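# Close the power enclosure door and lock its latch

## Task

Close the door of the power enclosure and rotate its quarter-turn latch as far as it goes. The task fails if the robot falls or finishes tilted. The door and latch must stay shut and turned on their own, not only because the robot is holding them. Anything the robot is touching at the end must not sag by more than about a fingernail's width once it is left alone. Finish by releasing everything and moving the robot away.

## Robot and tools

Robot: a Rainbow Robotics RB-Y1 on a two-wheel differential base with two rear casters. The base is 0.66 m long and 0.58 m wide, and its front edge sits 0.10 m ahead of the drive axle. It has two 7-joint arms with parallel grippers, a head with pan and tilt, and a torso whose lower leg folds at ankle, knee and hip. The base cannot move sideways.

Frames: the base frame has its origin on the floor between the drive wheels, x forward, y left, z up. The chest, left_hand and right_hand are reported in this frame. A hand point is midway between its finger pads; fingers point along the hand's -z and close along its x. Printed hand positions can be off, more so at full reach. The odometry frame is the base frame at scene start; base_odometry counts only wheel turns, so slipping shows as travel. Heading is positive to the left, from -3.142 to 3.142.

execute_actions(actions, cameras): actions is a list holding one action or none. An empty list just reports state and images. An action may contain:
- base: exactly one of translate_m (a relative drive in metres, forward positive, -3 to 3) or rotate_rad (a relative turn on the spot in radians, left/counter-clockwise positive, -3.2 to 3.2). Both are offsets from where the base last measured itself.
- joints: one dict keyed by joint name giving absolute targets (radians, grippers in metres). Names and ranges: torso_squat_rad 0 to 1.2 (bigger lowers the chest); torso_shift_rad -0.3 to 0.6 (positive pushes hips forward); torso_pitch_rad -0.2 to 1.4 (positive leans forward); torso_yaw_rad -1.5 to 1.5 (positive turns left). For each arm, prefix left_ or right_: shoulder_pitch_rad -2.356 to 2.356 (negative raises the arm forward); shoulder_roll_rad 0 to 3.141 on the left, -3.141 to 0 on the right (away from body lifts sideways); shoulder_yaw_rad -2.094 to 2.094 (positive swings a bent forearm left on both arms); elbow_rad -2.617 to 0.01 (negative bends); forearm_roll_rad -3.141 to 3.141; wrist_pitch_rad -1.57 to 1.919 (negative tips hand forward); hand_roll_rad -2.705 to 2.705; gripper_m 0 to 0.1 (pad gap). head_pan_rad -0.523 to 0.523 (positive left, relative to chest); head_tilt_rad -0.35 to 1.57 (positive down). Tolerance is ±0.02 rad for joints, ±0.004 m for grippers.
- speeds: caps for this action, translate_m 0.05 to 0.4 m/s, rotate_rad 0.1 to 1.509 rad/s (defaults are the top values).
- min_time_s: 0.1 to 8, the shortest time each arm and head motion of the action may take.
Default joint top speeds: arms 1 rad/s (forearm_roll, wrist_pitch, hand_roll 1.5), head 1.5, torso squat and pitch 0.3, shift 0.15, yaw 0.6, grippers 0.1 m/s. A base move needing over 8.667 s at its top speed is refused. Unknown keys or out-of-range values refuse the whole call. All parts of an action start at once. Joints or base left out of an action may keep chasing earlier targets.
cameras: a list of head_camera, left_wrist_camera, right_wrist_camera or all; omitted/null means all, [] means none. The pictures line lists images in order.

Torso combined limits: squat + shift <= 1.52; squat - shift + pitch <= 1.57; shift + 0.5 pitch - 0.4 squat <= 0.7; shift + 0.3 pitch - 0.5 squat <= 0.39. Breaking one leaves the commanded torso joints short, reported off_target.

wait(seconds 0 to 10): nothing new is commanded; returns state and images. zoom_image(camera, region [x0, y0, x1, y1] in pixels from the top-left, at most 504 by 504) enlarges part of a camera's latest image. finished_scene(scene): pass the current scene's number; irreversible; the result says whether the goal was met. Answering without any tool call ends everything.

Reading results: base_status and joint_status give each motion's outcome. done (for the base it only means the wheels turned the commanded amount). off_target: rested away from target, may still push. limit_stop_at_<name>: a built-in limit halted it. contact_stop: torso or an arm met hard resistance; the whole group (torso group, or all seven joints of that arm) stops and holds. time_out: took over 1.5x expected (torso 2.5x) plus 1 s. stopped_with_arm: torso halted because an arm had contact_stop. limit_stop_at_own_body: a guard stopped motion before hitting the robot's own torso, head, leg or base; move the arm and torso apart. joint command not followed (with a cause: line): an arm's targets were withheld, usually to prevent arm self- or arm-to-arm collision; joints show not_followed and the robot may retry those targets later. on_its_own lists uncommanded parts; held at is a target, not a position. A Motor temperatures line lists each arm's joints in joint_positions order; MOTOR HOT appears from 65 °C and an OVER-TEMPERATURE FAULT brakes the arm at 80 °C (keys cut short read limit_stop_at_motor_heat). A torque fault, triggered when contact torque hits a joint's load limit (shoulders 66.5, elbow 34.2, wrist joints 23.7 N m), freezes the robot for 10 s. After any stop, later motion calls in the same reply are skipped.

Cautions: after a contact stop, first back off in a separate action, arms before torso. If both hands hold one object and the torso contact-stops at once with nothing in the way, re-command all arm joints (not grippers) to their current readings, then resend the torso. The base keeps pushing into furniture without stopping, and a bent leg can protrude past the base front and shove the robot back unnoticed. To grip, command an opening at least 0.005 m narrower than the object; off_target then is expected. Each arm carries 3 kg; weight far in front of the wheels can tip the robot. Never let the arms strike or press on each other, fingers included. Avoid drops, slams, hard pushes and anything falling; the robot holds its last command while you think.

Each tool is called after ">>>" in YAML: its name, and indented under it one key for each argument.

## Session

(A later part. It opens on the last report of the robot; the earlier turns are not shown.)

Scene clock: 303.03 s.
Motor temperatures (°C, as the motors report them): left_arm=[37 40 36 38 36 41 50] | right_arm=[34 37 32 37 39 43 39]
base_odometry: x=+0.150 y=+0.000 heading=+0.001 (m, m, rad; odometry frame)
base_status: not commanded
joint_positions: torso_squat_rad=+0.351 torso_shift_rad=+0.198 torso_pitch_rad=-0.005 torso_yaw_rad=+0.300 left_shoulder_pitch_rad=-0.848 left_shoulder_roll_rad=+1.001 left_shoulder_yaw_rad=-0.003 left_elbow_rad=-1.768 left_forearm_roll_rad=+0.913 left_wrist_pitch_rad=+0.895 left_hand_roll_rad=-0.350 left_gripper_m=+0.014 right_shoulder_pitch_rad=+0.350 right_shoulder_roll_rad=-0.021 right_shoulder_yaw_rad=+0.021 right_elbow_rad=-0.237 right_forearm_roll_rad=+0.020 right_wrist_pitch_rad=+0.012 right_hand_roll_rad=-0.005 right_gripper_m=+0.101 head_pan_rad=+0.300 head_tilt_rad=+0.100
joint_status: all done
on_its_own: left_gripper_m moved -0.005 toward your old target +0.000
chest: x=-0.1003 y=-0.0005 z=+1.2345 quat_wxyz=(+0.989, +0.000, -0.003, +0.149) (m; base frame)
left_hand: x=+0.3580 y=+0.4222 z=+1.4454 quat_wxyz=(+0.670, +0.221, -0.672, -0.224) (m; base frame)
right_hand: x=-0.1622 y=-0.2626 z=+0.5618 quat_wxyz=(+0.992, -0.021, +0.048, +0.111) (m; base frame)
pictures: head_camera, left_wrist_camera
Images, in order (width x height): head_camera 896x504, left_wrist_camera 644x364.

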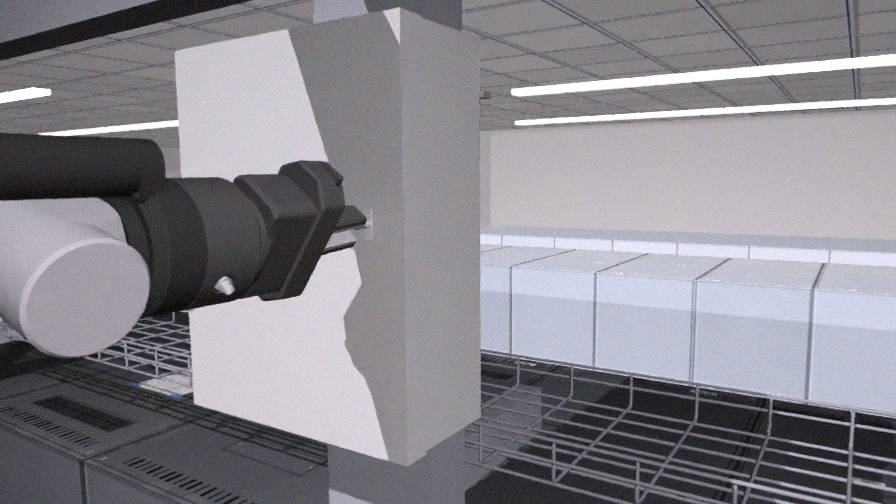

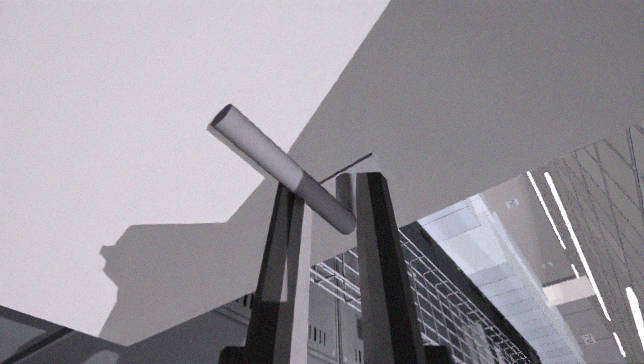

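The lever won't move either way. Looking at the geometry, the pads only have about 1 cm of leverage at the pivot, so twisting pries them apart. That means neither test tells me which direction is blocked.

Instead I'll open the gripper, slide along to the lever's outer end, and press it down with the upper finger using the arm's strength.

>>> execute_actions:
  actions:
    - {"joints": {"left_gripper_m": 0.04, "left_hand_roll_rad": 0.289, "left_shoulder_pitch_rad": -0.855, "left_shoulder_roll_rad": 1.042, "left_elbow_rad": -1.704}, "min_time_s": 1.2}
  cameras: ["head_camera", "left_wrist_camera"]

Scene clock: 336.60 s.
Motor temperatures (°C, as the motors report them): left_arm=[37 41 36 38 40 43 50] | right_arm=[34 37 32 37 39 43 39]
base_odometry: x=+0.150 y=+0.000 heading=+0.001 (m, m, rad; odometry frame)
base_status: not commanded
joint_positions: torso_squat_rad=+0.351 torso_shift_rad=+0.198 torso_pitch_rad=-0.005 torso_yaw_rad=+0.300 left_shoulder_pitch_rad=-0.855 left_shoulder_roll_rad=+1.042 left_shoulder_yaw_rad=+0.000 left_elbow_rad=-1.704 left_forearm_roll_rad=+0.911 left_wrist_pitch_rad=+0.894 left_hand_roll_rad=+0.289 left_gripper_m=+0.040 right_shoulder_pitch_rad=+0.350 right_shoulder_roll_rad=-0.020 right_shoulder_yaw_rad=+0.021 right_elbow_rad=-0.237 right_forearm_roll_rad=+0.020 right_wrist_pitch_rad=+0.012 right_hand_roll_rad=-0.005 right_gripper_m=+0.101 head_pan_rad=+0.300 head_tilt_rad=+0.100
joint_status: all done
chest: x=-0.1003 y=-0.0002 z=+1.2345 quat_wxyz=(+0.989, +0.000, -0.003, +0.149) (m; base frame)
left_hand: x=+0.3558 y=+0.4580 z=+1.4474 quat_wxyz=(+0.712, +0.020, -0.702, +0.026) (m; base frame)
right_hand: x=-0.1621 y=-0.2625 z=+0.5619 quat_wxyz=(+0.992, -0.021, +0.048, +0.111) (m; base frame)
pictures: head_camera, left_wrist_camera
Images, in order (width x height): head_camera 896x504, left_wrist_camera 644x364.

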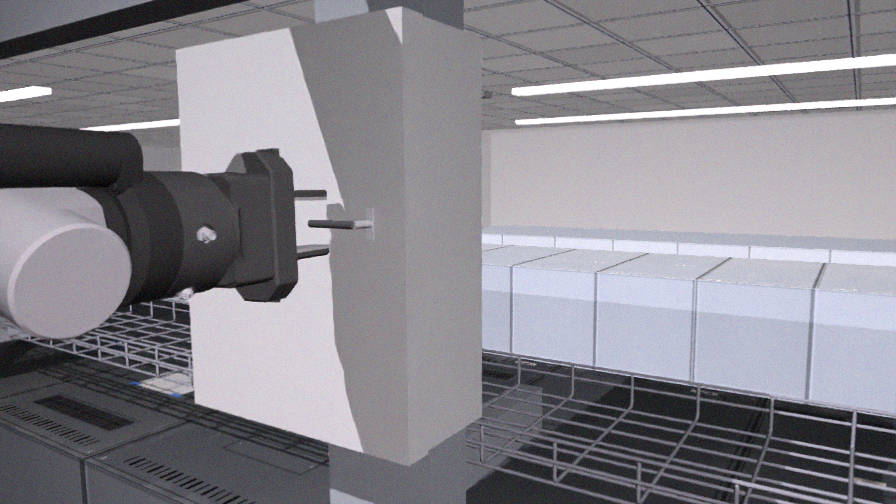

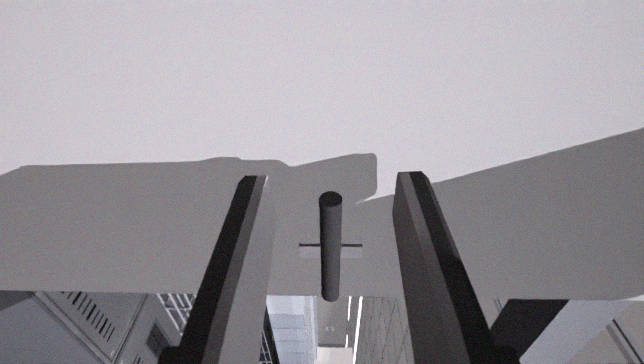

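>>> execute_actions:
  actions:
    - {"joints": {"left_shoulder_pitch_rad": -0.757, "left_shoulder_roll_rad": 1.035, "left_elbow_rad": -1.755}, "min_time_s": 1.5}
  cameras: ["head_camera", "left_wrist_camera"]

Scene clock: 347.07 s.
Motor temperatures (°C, as the motors report them): left_arm=[37 41 36 38 38 42 50] | right_arm=[34 37 32 37 39 43 39]
base_odometry: x=+0.150 y=+0.000 heading=+0.001 (m, m, rad; odometry frame)
base_status: not commanded
joint_positions: torso_squat_rad=+0.351 torso_shift_rad=+0.198 torso_pitch_rad=-0.005 torso_yaw_rad=+0.300 left_shoulder_pitch_rad=-0.798 left_shoulder_roll_rad=+1.043 left_shoulder_yaw_rad=+0.011 left_elbow_rad=-1.740 left_forearm_roll_rad=+0.909 left_wrist_pitch_rad=+0.889 left_hand_roll_rad=+0.289 left_gripper_m=+0.040 right_shoulder_pitch_rad=+0.350 right_shoulder_roll_rad=-0.021 right_shoulder_yaw_rad=+0.021 right_elbow_rad=-0.237 right_forearm_roll_rad=+0.020 right_wrist_pitch_rad=+0.012 right_hand_roll_rad=-0.005 right_gripper_m=+0.101 head_pan_rad=+0.300 head_tilt_rad=+0.100
joint_status: left_shoulder_pitch_rad contact_stop (moved +0.057 of +0.098); the others done
on_its_own: left_shoulder_pitch_rad is held at -0.797, not at your -0.757, since a contact_stop
chest: x=-0.1004 y=-0.0002 z=+1.2345 quat_wxyz=(+0.989, +0.000, -0.003, +0.149) (m; base frame)
left_hand: x=+0.3524 y=+0.4583 z=+1.4288 quat_wxyz=(+0.719, +0.022, -0.694, +0.024) (m; base frame)
right_hand: x=-0.1620 y=-0.2625 z=+0.5619 quat_wxyz=(+0.992, -0.021, +0.048, +0.111) (m; base frame)
pictures: head_camera, left_wrist_camera
Images, in order (width x height): head_camera 896x504, left_wrist_camera 644x364.

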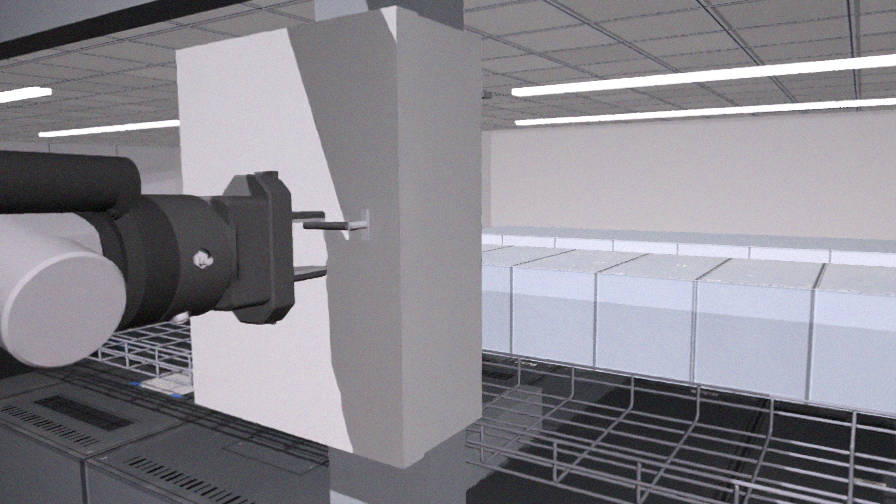

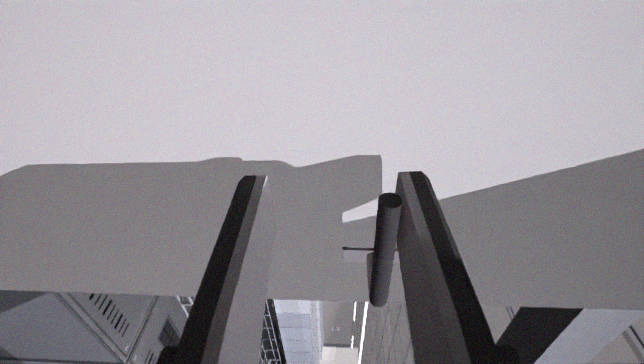

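A hard downward push on the lever's outer end only gave a contact stop, so down really is blocked. Next I'll push up with the lower finger. If up is blocked too, the door probably isn't fully shut and the cam is catching on the frame.

>>> execute_actions:
  actions:
    - {"joints": {"left_shoulder_pitch_rad": -0.907, "left_shoulder_roll_rad": 1.05, "left_shoulder_yaw_rad": 0.0, "left_elbow_rad": -1.683, "left_forearm_roll_rad": 0.911, "left_wrist_pitch_rad": 0.894}, "min_time_s": 2.0}
  cameras: ["head_camera", "left_wrist_camera"]

Scene clock: 353.83 s.
Motor temperatures (°C, as the motors report them): left_arm=[37 41 36 38 38 42 50] | right_arm=[34 37 32 37 39 43 39]
base_odometry: x=+0.150 y=+0.000 heading=+0.001 (m, m, rad; odometry frame)
base_status: not commanded
joint_positions: torso_squat_rad=+0.351 torso_shift_rad=+0.198 torso_pitch_rad=-0.005 torso_yaw_rad=+0.300 left_shoulder_pitch_rad=-0.897 left_shoulder_roll_rad=+1.045 left_shoulder_yaw_rad=-0.009 left_elbow_rad=-1.683 left_forearm_roll_rad=+0.914 left_wrist_pitch_rad=+0.898 left_hand_roll_rad=+0.289 left_gripper_m=+0.040 right_shoulder_pitch_rad=+0.350 right_shoulder_roll_rad=-0.020 right_shoulder_yaw_rad=+0.021 right_elbow_rad=-0.237 right_forearm_roll_rad=+0.020 right_wrist_pitch_rad=+0.012 right_hand_roll_rad=-0.005 right_gripper_m=+0.101 head_pan_rad=+0.300 head_tilt_rad=+0.100
joint_status: left_shoulder_yaw_rad contact_stop (moved -0.020 of -0.011); left_wrist_pitch_rad contact_stop (moved +0.009 of +0.005); the others done
chest: x=-0.1001 y=-0.0001 z=+1.2345 quat_wxyz=(+0.989, +0.000, -0.002, +0.149) (m; base frame)
left_hand: x=+0.3571 y=+0.4559 z=+1.4626 quat_wxyz=(+0.706, +0.020, -0.708, +0.025) (m; base frame)
right_hand: x=-0.1621 y=-0.2625 z=+0.5620 quat_wxyz=(+0.992, -0.021, +0.048, +0.111) (m; base frame)
pictures: head_camera, left_wrist_camera
Images, in order (width x height): head_camera 896x504, left_wrist_camera 644x364.

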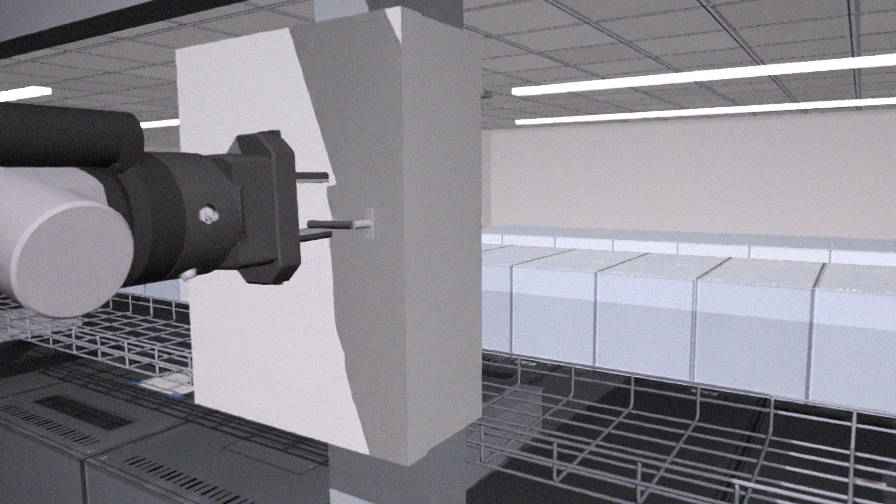

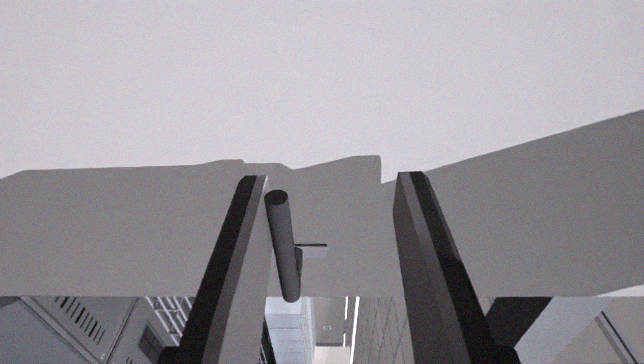

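Up is blocked too, so the latch can't turn either way, which points to the door not being fully shut. I'll look for a gap at the door's free edge.

>>> zoom_image:
  camera: "head_camera"
  region: [300, 0, 520, 160]

Region (300, 0, 520, 160) of head_camera's 896x504 image, scaled by 2.291, with more detail than that image has; it fills the top 367 rows of this view, and the rest is white.

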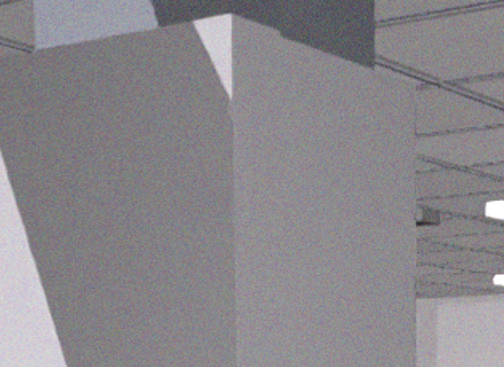

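No gap shows from this angle. A direct test is better: re-centre the fingers on the lever, then press the fingertips against the door face near the latch and see whether the door moves further in.

>>> execute_actions:
  actions:
    - {"joints": {"left_shoulder_pitch_rad": -0.855, "left_shoulder_roll_rad": 1.042, "left_shoulder_yaw_rad": 0.0, "left_elbow_rad": -1.704, "left_forearm_roll_rad": 0.911, "left_wrist_pitch_rad": 0.894}}
  cameras: []

Scene clock: 364.63 s.
Motor temperatures (°C, as the motors report them): left_arm=[37 40 36 38 37 42 50] | right_arm=[34 37 32 37 39 43 39]
base_odometry: x=+0.150 y=+0.000 heading=+0.001 (m, m, rad; odometry frame)
base_status: not commanded
joint_positions: torso_squat_rad=+0.351 torso_shift_rad=+0.198 torso_pitch_rad=-0.005 torso_yaw_rad=+0.300 left_shoulder_pitch_rad=-0.856 left_shoulder_roll_rad=+1.042 left_shoulder_yaw_rad=+0.000 left_elbow_rad=-1.704 left_forearm_roll_rad=+0.911 left_wrist_pitch_rad=+0.894 left_hand_roll_rad=+0.289 left_gripper_m=+0.040 right_shoulder_pitch_rad=+0.350 right_shoulder_roll_rad=-0.021 right_shoulder_yaw_rad=+0.021 right_elbow_rad=-0.237 right_forearm_roll_rad=+0.020 right_wrist_pitch_rad=+0.012 right_hand_roll_rad=-0.005 right_gripper_m=+0.101 head_pan_rad=+0.300 head_tilt_rad=+0.100
joint_status: all done
chest: x=-0.1001 y=-0.0001 z=+1.2345 quat_wxyz=(+0.989, +0.000, -0.002, +0.149) (m; base frame)
left_hand: x=+0.3559 y=+0.4580 z=+1.4477 quat_wxyz=(+0.712, +0.020, -0.702, +0.026) (m; base frame)
right_hand: x=-0.1621 y=-0.2625 z=+0.5619 quat_wxyz=(+0.992, -0.021, +0.048, +0.111) (m; base frame)
pictures: none
No camera images: the call's "cameras" was empty. Leave "cameras" out to get every camera's image.

>>> execute_actions:
  actions:
    - {"joints": {"torso_shift_rad": 0.24}}
  cameras: ["head_camera", "left_wrist_camera"]

Scene clock: 368.80 s.
Motor temperatures (°C, as the motors report them): left_arm=[37 40 36 38 37 42 50] | right_arm=[34 37 32 37 39 43 39]
base_odometry: x=+0.150 y=+0.000 heading=+0.002 (m, m, rad; odometry frame)
base_status: not commanded
joint_positions: torso_squat_rad=+0.352 torso_shift_rad=+0.232 torso_pitch_rad=-0.013 torso_yaw_rad=+0.302 left_shoulder_pitch_rad=-0.855 left_shoulder_roll_rad=+1.043 left_shoulder_yaw_rad=+0.001 left_elbow_rad=-1.705 left_forearm_roll_rad=+0.911 left_wrist_pitch_rad=+0.894 left_hand_roll_rad=+0.289 left_gripper_m=+0.040 right_shoulder_pitch_rad=+0.350 right_shoulder_roll_rad=-0.021 right_shoulder_yaw_rad=+0.021 right_elbow_rad=-0.237 right_forearm_roll_rad=+0.020 right_wrist_pitch_rad=+0.012 right_hand_roll_rad=-0.005 right_gripper_m=+0.101 head_pan_rad=+0.300 head_tilt_rad=+0.100
joint_status: torso_shift_rad contact_stop (moved +0.034 of +0.042)
chest: x=-0.0812 y=-0.0002 z=+1.2295 quat_wxyz=(+0.989, -0.001, -0.006, +0.151) (m; base frame)
left_hand: x=+0.3716 y=+0.4593 z=+1.4469 quat_wxyz=(+0.708, +0.021, -0.705, +0.027) (m; base frame)
right_hand: x=-0.1369 y=-0.2627 z=+0.5564 quat_wxyz=(+0.993, -0.022, +0.044, +0.112) (m; base frame)
pictures: head_camera, left_wrist_camera
Images, in order (width x height): head_camera 896x504, left_wrist_camera 644x364.

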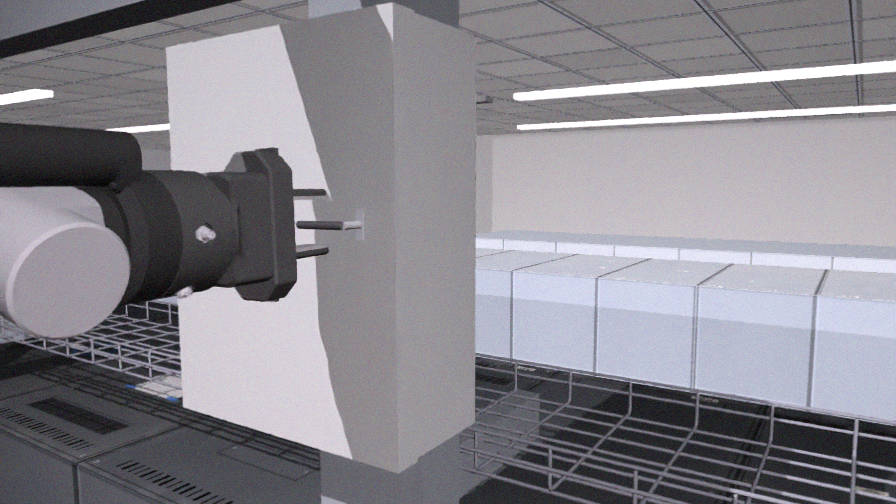

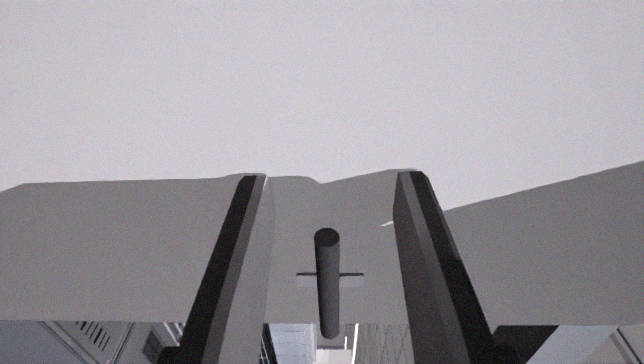

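The door doesn't move: the fingertips stop at the same face position as on the first push. It's firmly shut, so the latch problem is something else. I'll try pushing the lever down again while the fingertips keep the door pressed in.

>>> execute_actions:
  actions:
    - {"joints": {"left_shoulder_pitch_rad": -0.779, "left_shoulder_roll_rad": 1.021, "left_shoulder_yaw_rad": 0.0, "left_elbow_rad": -1.732, "left_forearm_roll_rad": 0.911, "left_wrist_pitch_rad": 0.894}, "min_time_s": 2.0}
  cameras: ["head_camera", "left_wrist_camera"]

Scene clock: 378.53 s.
Motor temperatures (°C, as the motors report them): left_arm=[37 40 36 38 37 42 50] | right_arm=[34 37 32 37 39 43 39]
base_odometry: x=+0.150 y=+0.000 heading=+0.002 (m, m, rad; odometry frame)
base_status: not commanded
joint_positions: torso_squat_rad=+0.352 torso_shift_rad=+0.232 torso_pitch_rad=-0.013 torso_yaw_rad=+0.302 left_shoulder_pitch_rad=-0.807 left_shoulder_roll_rad=+1.035 left_shoulder_yaw_rad=+0.014 left_elbow_rad=-1.730 left_forearm_roll_rad=+0.910 left_wrist_pitch_rad=+0.889 left_hand_roll_rad=+0.289 left_gripper_m=+0.040 right_shoulder_pitch_rad=+0.350 right_shoulder_roll_rad=-0.021 right_shoulder_yaw_rad=+0.021 right_elbow_rad=-0.237 right_forearm_roll_rad=+0.020 right_wrist_pitch_rad=+0.012 right_hand_roll_rad=-0.005 right_gripper_m=+0.101 head_pan_rad=+0.300 head_tilt_rad=+0.100
joint_status: left_shoulder_pitch_rad contact_stop (moved +0.048 of +0.076); the others done
on_its_own: left_shoulder_pitch_rad is held at -0.804, not at your -0.779, since a contact_stop
chest: x=-0.0809 y=-0.0003 z=+1.2295 quat_wxyz=(+0.989, -0.001, -0.006, +0.151) (m; base frame)
left_hand: x=+0.3709 y=+0.4598 z=+1.4298 quat_wxyz=(+0.714, +0.018, -0.699, +0.028) (m; base frame)
right_hand: x=-0.1370 y=-0.2626 z=+0.5564 quat_wxyz=(+0.993, -0.022, +0.044, +0.112) (m; base frame)
pictures: head_camera, left_wrist_camera
Images, in order (width x height): head_camera 896x504, left_wrist_camera 644x364.

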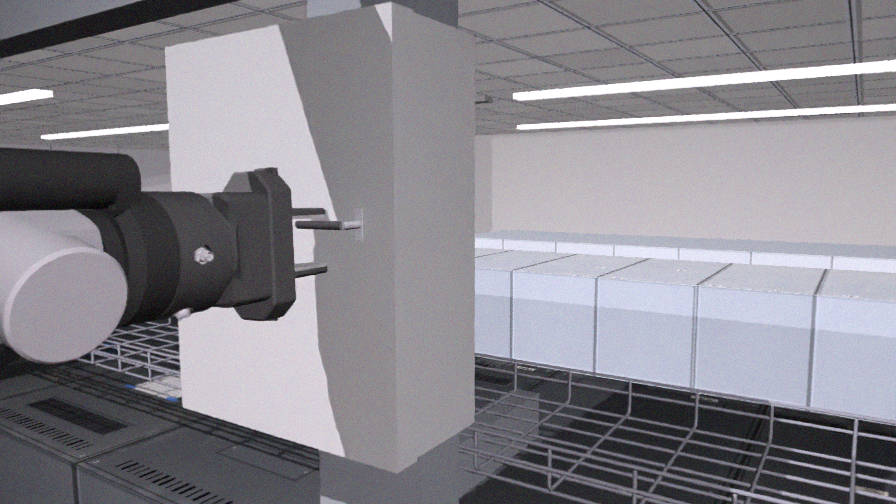

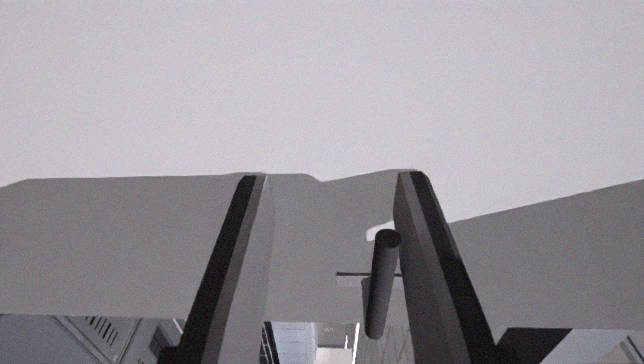

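>>> zoom_image:
  camera: "head_camera"
  region: [330, 150, 490, 300]

Region (330, 150, 490, 300) of head_camera's 896x504 image, scaled by 3.150, with more detail than that image has; it fills the top 472 rows of this view, and the rest is white.

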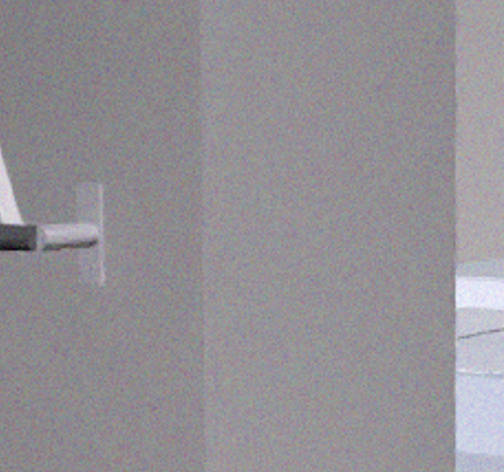

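Still blocked. Another possible cause is that the latch joint is heavily damped rather than locked. In that case a quick push hits high resistance and trips the contact stop, but a very slow push might turn it. After the second twist the gripper crept from 0.020 to 0.014 m on its own, which would fit. I'll test that with a slow push.

>>> execute_actions:
  actions:
    - {"joints": {"left_shoulder_pitch_rad": -0.733, "left_shoulder_roll_rad": 1.043, "left_shoulder_yaw_rad": 0.0, "left_elbow_rad": -1.778, "left_forearm_roll_rad": 0.911, "left_wrist_pitch_rad": 0.894}, "min_time_s": 8}
  cameras: ["head_camera", "left_wrist_camera"]

Scene clock: 422.47 s.
Motor temperatures (°C, as the motors report them): left_arm=[36 40 36 38 36 41 49] | right_arm=[34 37 32 37 39 43 39]
base_odometry: x=+0.150 y=+0.000 heading=+0.001 (m, m, rad; odometry frame)
base_status: not commanded
joint_positions: torso_squat_rad=+0.352 torso_shift_rad=+0.232 torso_pitch_rad=-0.012 torso_yaw_rad=+0.302 left_shoulder_pitch_rad=-0.797 left_shoulder_roll_rad=+1.042 left_shoulder_yaw_rad=+0.017 left_elbow_rad=-1.743 left_forearm_roll_rad=+0.908 left_wrist_pitch_rad=+0.887 left_hand_roll_rad=+0.289 left_gripper_m=+0.040 right_shoulder_pitch_rad=+0.350 right_shoulder_roll_rad=-0.021 right_shoulder_yaw_rad=+0.021 right_elbow_rad=-0.237 right_forearm_roll_rad=+0.020 right_wrist_pitch_rad=+0.012 right_hand_roll_rad=-0.005 right_gripper_m=+0.101 head_pan_rad=+0.300 head_tilt_rad=+0.100
joint_status: left_shoulder_pitch_rad contact_stop_at_left_shoulder_yaw_rad (moved +0.010 of +0.074); left_shoulder_yaw_rad contact_stop (moved +0.003 of -0.014); left_elbow_rad contact_stop_at_left_shoulder_yaw_rad (moved -0.014 of -0.048); left_wrist_pitch_rad contact_stop (moved -0.001 of +0.005); the others done
on_its_own: left_shoulder_pitch_rad is held at -0.796, not at your -0.733, since a contact_stop; left_elbow_rad is held at -1.743, not at your -1.778, since a contact_stop
chest: x=-0.0803 y=-0.0002 z=+1.2294 quat_wxyz=(+0.989, -0.001, -0.006, +0.150) (m; base frame)
left_hand: x=+0.3692 y=+0.4593 z=+1.4292 quat_wxyz=(+0.714, +0.022, -0.699, +0.025) (m; base frame)
right_hand: x=-0.1371 y=-0.2626 z=+0.5565 quat_wxyz=(+0.993, -0.022, +0.044, +0.112) (m; base frame)
pictures: head_camera, left_wrist_camera
Images, in order (width x height): head_camera 896x504, left_wrist_camera 644x364.

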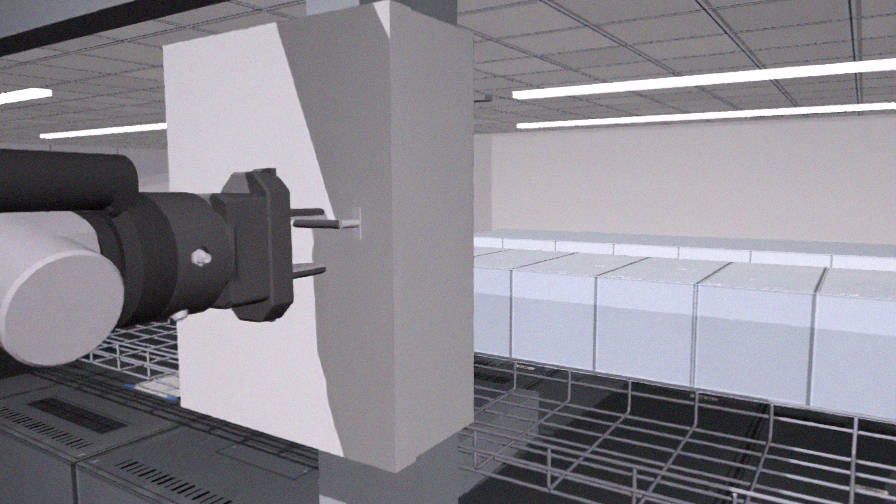

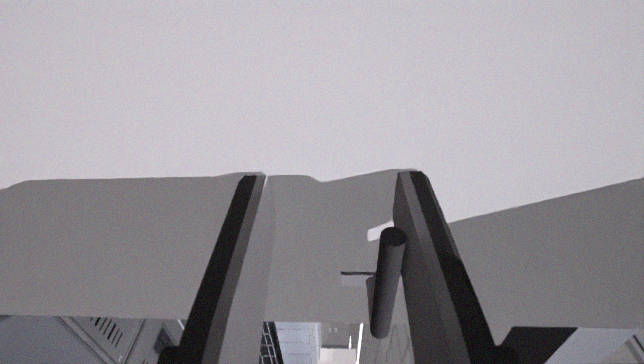

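The slow push is blocked too, so this is a rigid block, not damping. From the zoomed edge-on view earlier, the black piece on the door's inner side looks like a cam pivoted off-centre and pointing down, so it has to swing toward the free edge. I need to see how it sits against the frame. I'll grip the lever and pull the door open slightly so the head camera can look into the gap.

>>> execute_actions:
  actions:
    - {"joints": {"left_shoulder_pitch_rad": -0.855, "left_shoulder_roll_rad": 1.042, "left_shoulder_yaw_rad": 0.0, "left_elbow_rad": -1.704, "left_forearm_roll_rad": 0.911, "left_wrist_pitch_rad": 0.894}}
  cameras: []

Scene clock: 449.27 s.
Motor temperatures (°C, as the motors report them): left_arm=[36 40 36 38 36 41 49] | right_arm=[34 37 32 37 39 43 39]
base_odometry: x=+0.150 y=+0.000 heading=+0.002 (m, m, rad; odometry frame)
base_status: not commanded
joint_positions: torso_squat_rad=+0.352 torso_shift_rad=+0.232 torso_pitch_rad=-0.013 torso_yaw_rad=+0.302 left_shoulder_pitch_rad=-0.854 left_shoulder_roll_rad=+1.043 left_shoulder_yaw_rad=+0.001 left_elbow_rad=-1.705 left_forearm_roll_rad=+0.911 left_wrist_pitch_rad=+0.894 left_hand_roll_rad=+0.289 left_gripper_m=+0.040 right_shoulder_pitch_rad=+0.350 right_shoulder_roll_rad=-0.021 right_shoulder_yaw_rad=+0.021 right_elbow_rad=-0.237 right_forearm_roll_rad=+0.020 right_wrist_pitch_rad=+0.012 right_hand_roll_rad=-0.005 right_gripper_m=+0.101 head_pan_rad=+0.300 head_tilt_rad=+0.100
joint_status: all done
chest: x=-0.0810 y=-0.0001 z=+1.2295 quat_wxyz=(+0.989, -0.001, -0.006, +0.151) (m; base frame)
left_hand: x=+0.3719 y=+0.4596 z=+1.4462 quat_wxyz=(+0.709, +0.021, -0.704, +0.028) (m; base frame)
right_hand: x=-0.1370 y=-0.2627 z=+0.5565 quat_wxyz=(+0.993, -0.022, +0.044, +0.112) (m; base frame)
pictures: none
No camera images: the call's "cameras" was empty. Leave "cameras" out to get every camera's image.

>>> execute_actions:
  actions:
    - {"joints": {"left_gripper_m": 0.0}}
  cameras: ["left_wrist_camera"]

Scene clock: 450.87 s.
Motor temperatures (°C, as the motors report them): left_arm=[36 40 36 38 36 41 49] | right_arm=[34 37 32 37 39 43 39]
base_odometry: x=+0.150 y=+0.000 heading=+0.002 (m, m, rad; odometry frame)
base_status: not commanded
joint_positions: torso_squat_rad=+0.352 torso_shift_rad=+0.232 torso_pitch_rad=-0.013 torso_yaw_rad=+0.302 left_shoulder_pitch_rad=-0.854 left_shoulder_roll_rad=+1.043 left_shoulder_yaw_rad=+0.001 left_elbow_rad=-1.705 left_forearm_roll_rad=+0.911 left_wrist_pitch_rad=+0.895 left_hand_roll_rad=+0.289 left_gripper_m=+0.005 right_shoulder_pitch_rad=+0.350 right_shoulder_roll_rad=-0.021 right_shoulder_yaw_rad=+0.021 right_elbow_rad=-0.237 right_forearm_roll_rad=+0.020 right_wrist_pitch_rad=+0.012 right_hand_roll_rad=-0.005 right_gripper_m=+0.101 head_pan_rad=+0.300 head_tilt_rad=+0.100
joint_status: left_gripper_m off_target (ended at +0.005, target +0.000)
chest: x=-0.0810 y=-0.0001 z=+1.2295 quat_wxyz=(+0.989, -0.001, -0.006, +0.151) (m; base frame)
left_hand: x=+0.3719 y=+0.4597 z=+1.4458 quat_wxyz=(+0.709, +0.021, -0.704, +0.028) (m; base frame)
right_hand: x=-0.1370 y=-0.2627 z=+0.5565 quat_wxyz=(+0.993, -0.022, +0.044, +0.112) (m; base frame)
pictures: left_wrist_camera
Images, in order (width x height): left_wrist_camera 644x364.

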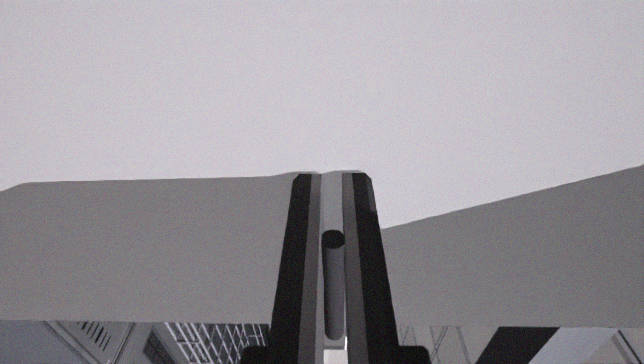

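The gripper is holding the lever. Now I'll shift the torso back to pull the door open a few centimetres.

>>> execute_actions:
  actions:
    - {"joints": {"torso_shift_rad": 0.14, "torso_squat_rad": 0.35, "torso_pitch_rad": -0.005, "torso_yaw_rad": 0.3, "head_pan_rad": 0.25, "head_tilt_rad": 0.1}}
  cameras: ["head_camera", "left_wrist_camera"]

Scene clock: 453.57 s.
Motor temperatures (°C, as the motors report them): left_arm=[37 40 36 38 36 42 49] | right_arm=[34 37 32 37 39 43 39]
base_odometry: x=+0.150 y=+0.000 heading=+0.001 (m, m, rad; odometry frame)
base_status: not commanded
joint_positions: torso_squat_rad=+0.350 torso_shift_rad=+0.141 torso_pitch_rad=-0.004 torso_yaw_rad=+0.300 left_shoulder_pitch_rad=-0.850 left_shoulder_roll_rad=+1.043 left_shoulder_yaw_rad=-0.002 left_elbow_rad=-1.700 left_forearm_roll_rad=+0.910 left_wrist_pitch_rad=+0.896 left_hand_roll_rad=+0.289 left_gripper_m=+0.005 right_shoulder_pitch_rad=+0.350 right_shoulder_roll_rad=-0.021 right_shoulder_yaw_rad=+0.021 right_elbow_rad=-0.237 right_forearm_roll_rad=+0.020 right_wrist_pitch_rad=+0.012 right_hand_roll_rad=-0.005 right_gripper_m=+0.101 head_pan_rad=+0.250 head_tilt_rad=+0.100
joint_status: all done
chest: x=-0.1370 y=+0.0008 z=+1.2410 quat_wxyz=(+0.989, -0.001, -0.002, +0.150) (m; base frame)
left_hand: x=+0.3198 y=+0.4623 z=+1.4485 quat_wxyz=(+0.715, +0.021, -0.698, +0.030) (m; base frame)
right_hand: x=-0.1996 y=-0.2627 z=+0.5690 quat_wxyz=(+0.992, -0.022, +0.048, +0.111) (m; base frame)
pictures: head_camera, left_wrist_camera
Images, in order (width x height): head_camera 896x504, left_wrist_camera 644x364.

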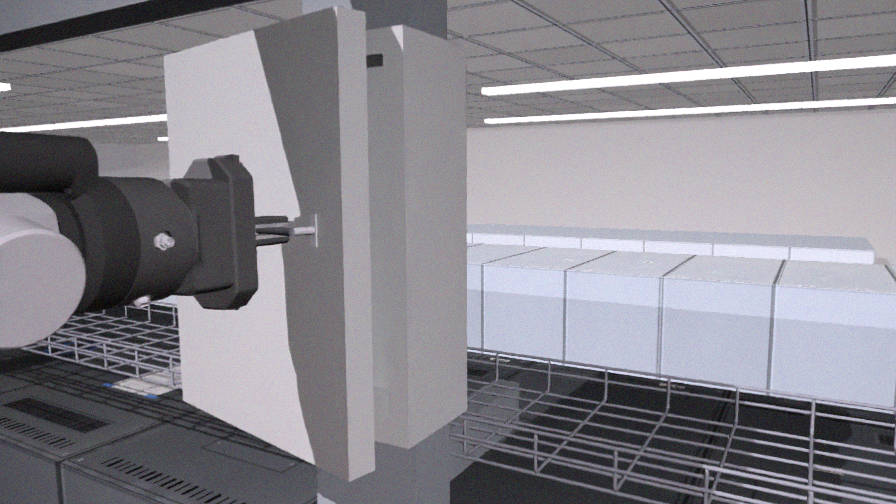

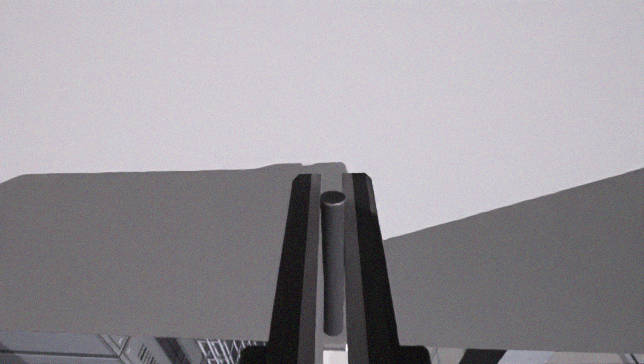

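>>> execute_actions:
  actions: []

Scene clock: 463.33 s.
Motor temperatures (°C, as the motors report them): left_arm=[38 40 36 39 36 43 49] | right_arm=[34 37 32 37 39 43 39]
base_odometry: x=+0.150 y=+0.000 heading=+0.001 (m, m, rad; odometry frame)
base_status: not commanded
joint_positions: torso_squat_rad=+0.350 torso_shift_rad=+0.141 torso_pitch_rad=-0.004 torso_yaw_rad=+0.300 left_shoulder_pitch_rad=-0.850 left_shoulder_roll_rad=+1.043 left_shoulder_yaw_rad=-0.002 left_elbow_rad=-1.700 left_forearm_roll_rad=+0.910 left_wrist_pitch_rad=+0.896 left_hand_roll_rad=+0.289 left_gripper_m=+0.005 right_shoulder_pitch_rad=+0.350 right_shoulder_roll_rad=-0.021 right_shoulder_yaw_rad=+0.021 right_elbow_rad=-0.237 right_forearm_roll_rad=+0.020 right_wrist_pitch_rad=+0.012 right_hand_roll_rad=-0.005 right_gripper_m=+0.101 head_pan_rad=+0.250 head_tilt_rad=+0.100
joint_status: all done
chest: x=-0.1370 y=+0.0008 z=+1.2410 quat_wxyz=(+0.989, -0.001, -0.002, +0.150) (m; base frame)
left_hand: x=+0.3198 y=+0.4623 z=+1.4485 quat_wxyz=(+0.715, +0.021, -0.698, +0.030) (m; base frame)
right_hand: x=-0.1996 y=-0.2627 z=+0.5690 quat_wxyz=(+0.992, -0.022, +0.048, +0.111) (m; base frame)
pictures: head_camera, left_wrist_camera, right_wrist_camera
Images, in order (width x height): head_camera 896x504, left_wrist_camera 644x364, right_wrist_camera 644x364.

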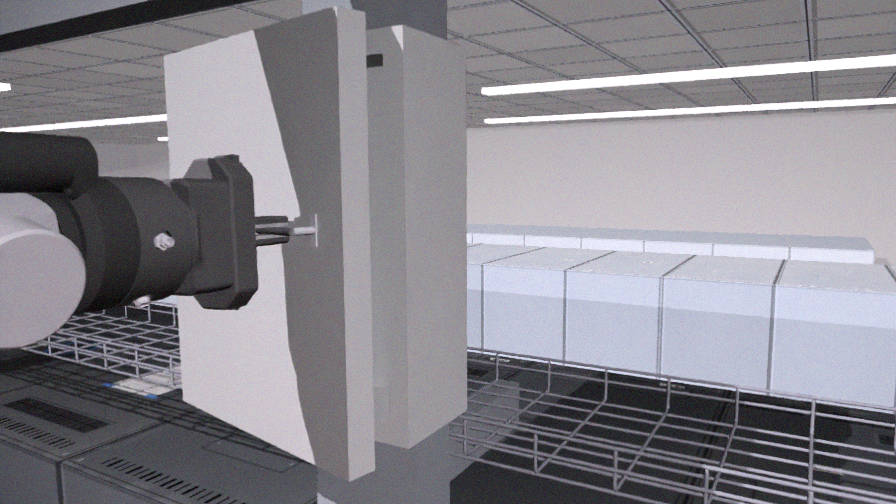

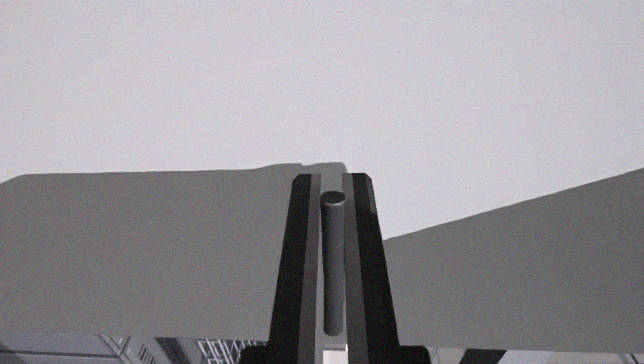

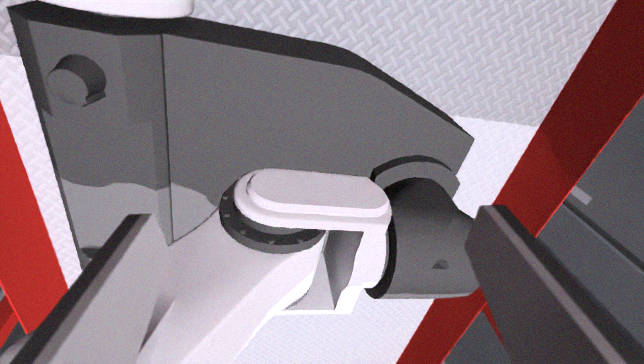

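>>> zoom_image:
  camera: "head_camera"
  region: [240, 0, 480, 300]

Region (240, 0, 480, 300) of head_camera's 896x504 image, scaled by 1.680, with more detail than that image has; it fills the left 403 columns of this view, and the rest is white.

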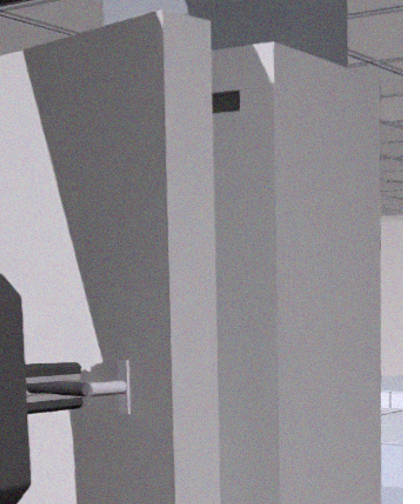

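>>> execute_actions:
  actions:
    - {"joints": {"left_shoulder_pitch_rad": -0.828, "left_shoulder_roll_rad": 1.042, "left_elbow_rad": -1.711}, "min_time_s": 1.5}

Scene clock: 468.60 s.
Motor temperatures (°C, as the motors report them): left_arm=[38 40 36 40 37 44 49] | right_arm=[34 37 32 37 39 43 39]
base_odometry: x=+0.150 y=+0.000 heading=+0.001 (m, m, rad; odometry frame)
base_status: not commanded
joint_positions: torso_squat_rad=+0.350 torso_shift_rad=+0.140 torso_pitch_rad=-0.005 torso_yaw_rad=+0.300 left_shoulder_pitch_rad=-0.832 left_shoulder_roll_rad=+1.045 left_shoulder_yaw_rad=+0.004 left_elbow_rad=-1.709 left_forearm_roll_rad=+0.909 left_wrist_pitch_rad=+0.893 left_hand_roll_rad=+0.289 left_gripper_m=+0.006 right_shoulder_pitch_rad=+0.350 right_shoulder_roll_rad=-0.021 right_shoulder_yaw_rad=+0.021 right_elbow_rad=-0.237 right_forearm_roll_rad=+0.020 right_wrist_pitch_rad=+0.012 right_hand_roll_rad=-0.005 right_gripper_m=+0.101 head_pan_rad=+0.250 head_tilt_rad=+0.100
joint_status: all done
chest: x=-0.1376 y=+0.0003 z=+1.2410 quat_wxyz=(+0.989, +0.000, -0.002, +0.150) (m; base frame)
left_hand: x=+0.3174 y=+0.4637 z=+1.4446 quat_wxyz=(+0.716, +0.023, -0.697, +0.030) (m; base frame)
right_hand: x=-0.1995 y=-0.2625 z=+0.5686 quat_wxyz=(+0.992, -0.022, +0.048, +0.111) (m; base frame)
pictures: head_camera, left_wrist_camera, right_wrist_camera
Images, in order (width x height): head_camera 896x504, left_wrist_camera 644x364, right_wrist_camera 644x364.

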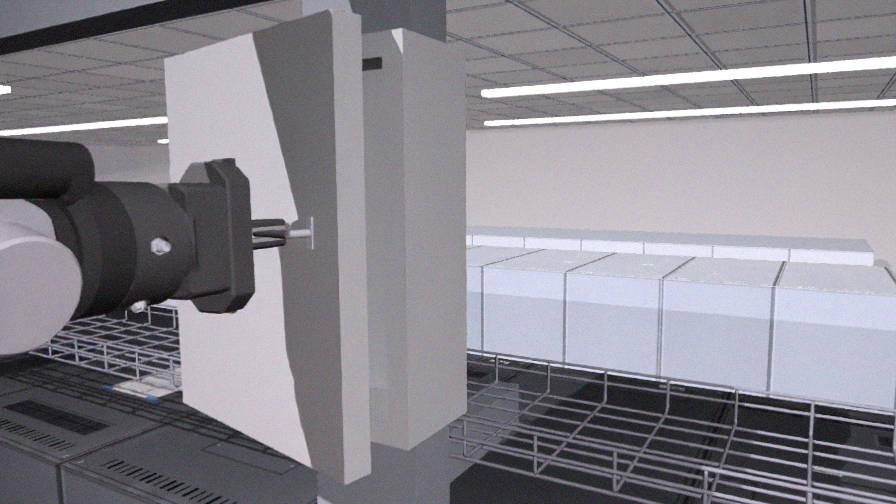

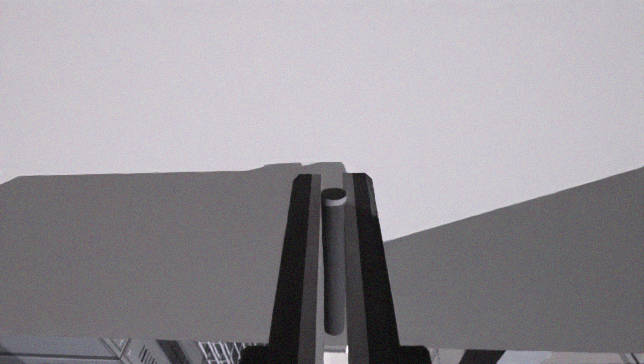

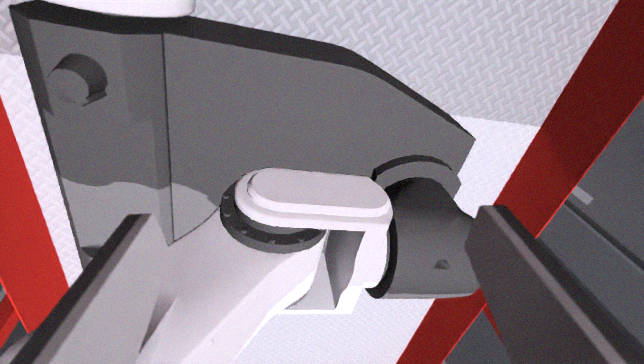

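Moved this time without a contact stop. Zooming in to see whether the lever has actually tilted down.

>>> zoom_image:
  camera: "head_camera"
  region: [240, 160, 400, 300]

Region (240, 160, 400, 300) of head_camera's 896x504 image, scaled by 3.150, with more detail than that image has; it fills the top 441 rows of this view, and the rest is white.

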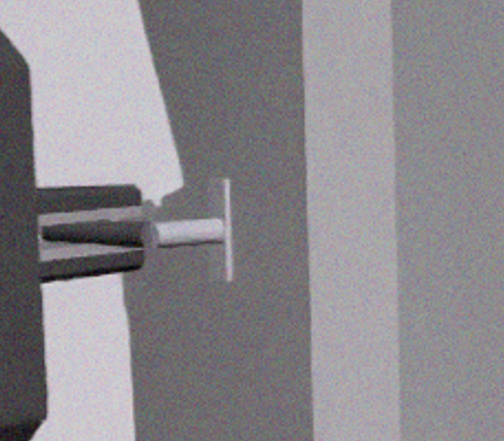

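Still can't tell from this view. I'll try an arc-following move: the grip point goes down around the stem while the hand rolls to match.

>>> execute_actions:
  actions:
    - {"joints": {"left_shoulder_pitch_rad": -0.806, "left_shoulder_roll_rad": 1.038, "left_elbow_rad": -1.722, "left_hand_roll_rad": 0.589}, "min_time_s": 2}

Scene clock: 474.33 s.
Motor temperatures (°C, as the motors report them): left_arm=[38 40 36 40 37 44 50] | right_arm=[34 37 32 37 39 43 39]
base_odometry: x=+0.150 y=+0.000 heading=+0.001 (m, m, rad; odometry frame)
base_status: not commanded
joint_positions: torso_squat_rad=+0.350 torso_shift_rad=+0.140 torso_pitch_rad=-0.006 torso_yaw_rad=+0.300 left_shoulder_pitch_rad=-0.813 left_shoulder_roll_rad=+1.043 left_shoulder_yaw_rad=+0.007 left_elbow_rad=-1.721 left_forearm_roll_rad=+0.909 left_wrist_pitch_rad=+0.891 left_hand_roll_rad=+0.589 left_gripper_m=+0.009 right_shoulder_pitch_rad=+0.350 right_shoulder_roll_rad=-0.021 right_shoulder_yaw_rad=+0.021 right_elbow_rad=-0.237 right_forearm_roll_rad=+0.020 right_wrist_pitch_rad=+0.012 right_hand_roll_rad=-0.005 right_gripper_m=+0.101 head_pan_rad=+0.250 head_tilt_rad=+0.100
joint_status: all done
chest: x=-0.1382 y=-0.0001 z=+1.2411 quat_wxyz=(+0.989, +0.000, -0.003, +0.150) (m; base frame)
left_hand: x=+0.3161 y=+0.4620 z=+1.4388 quat_wxyz=(+0.706, -0.082, -0.690, +0.136) (m; base frame)
right_hand: x=-0.1994 y=-0.2623 z=+0.5684 quat_wxyz=(+0.992, -0.021, +0.047, +0.111) (m; base frame)
pictures: head_camera, left_wrist_camera, right_wrist_camera
Images, in order (width x height): head_camera 896x504, left_wrist_camera 644x364, right_wrist_camera 644x364.

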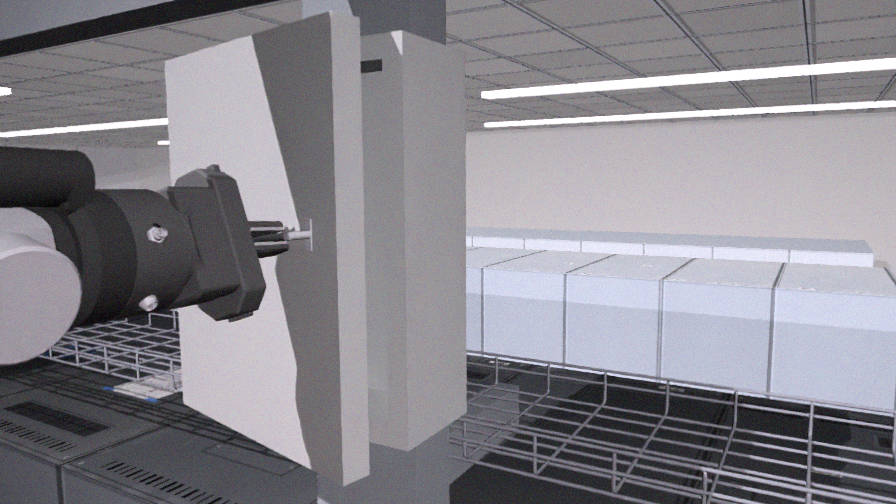

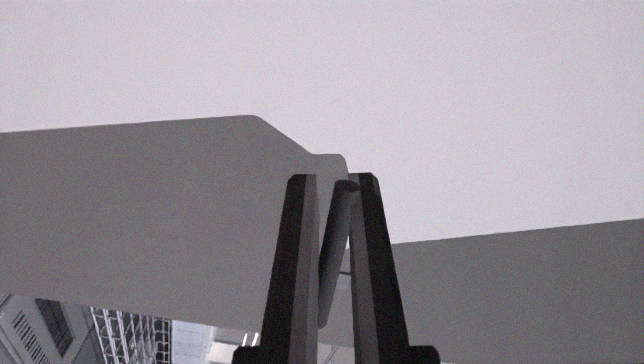

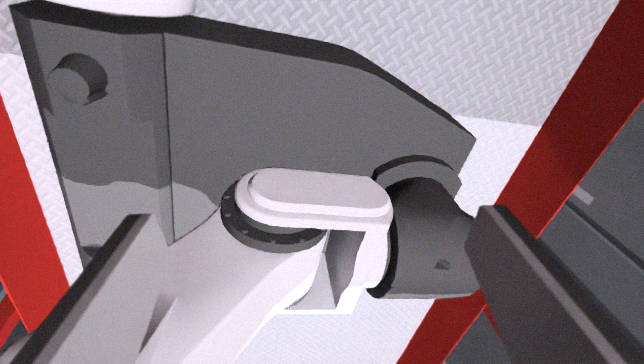

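>>> zoom_image:
  camera: "head_camera"
  region: [200, 160, 360, 300]

Region (200, 160, 360, 300) of head_camera's 896x504 image, scaled by 3.150, with more detail than that image has; it fills the top 441 rows of this view, and the rest is white.

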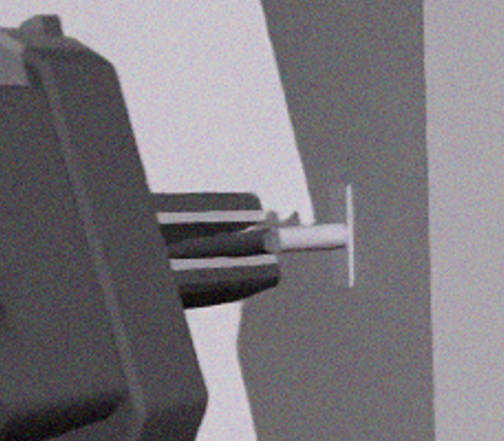

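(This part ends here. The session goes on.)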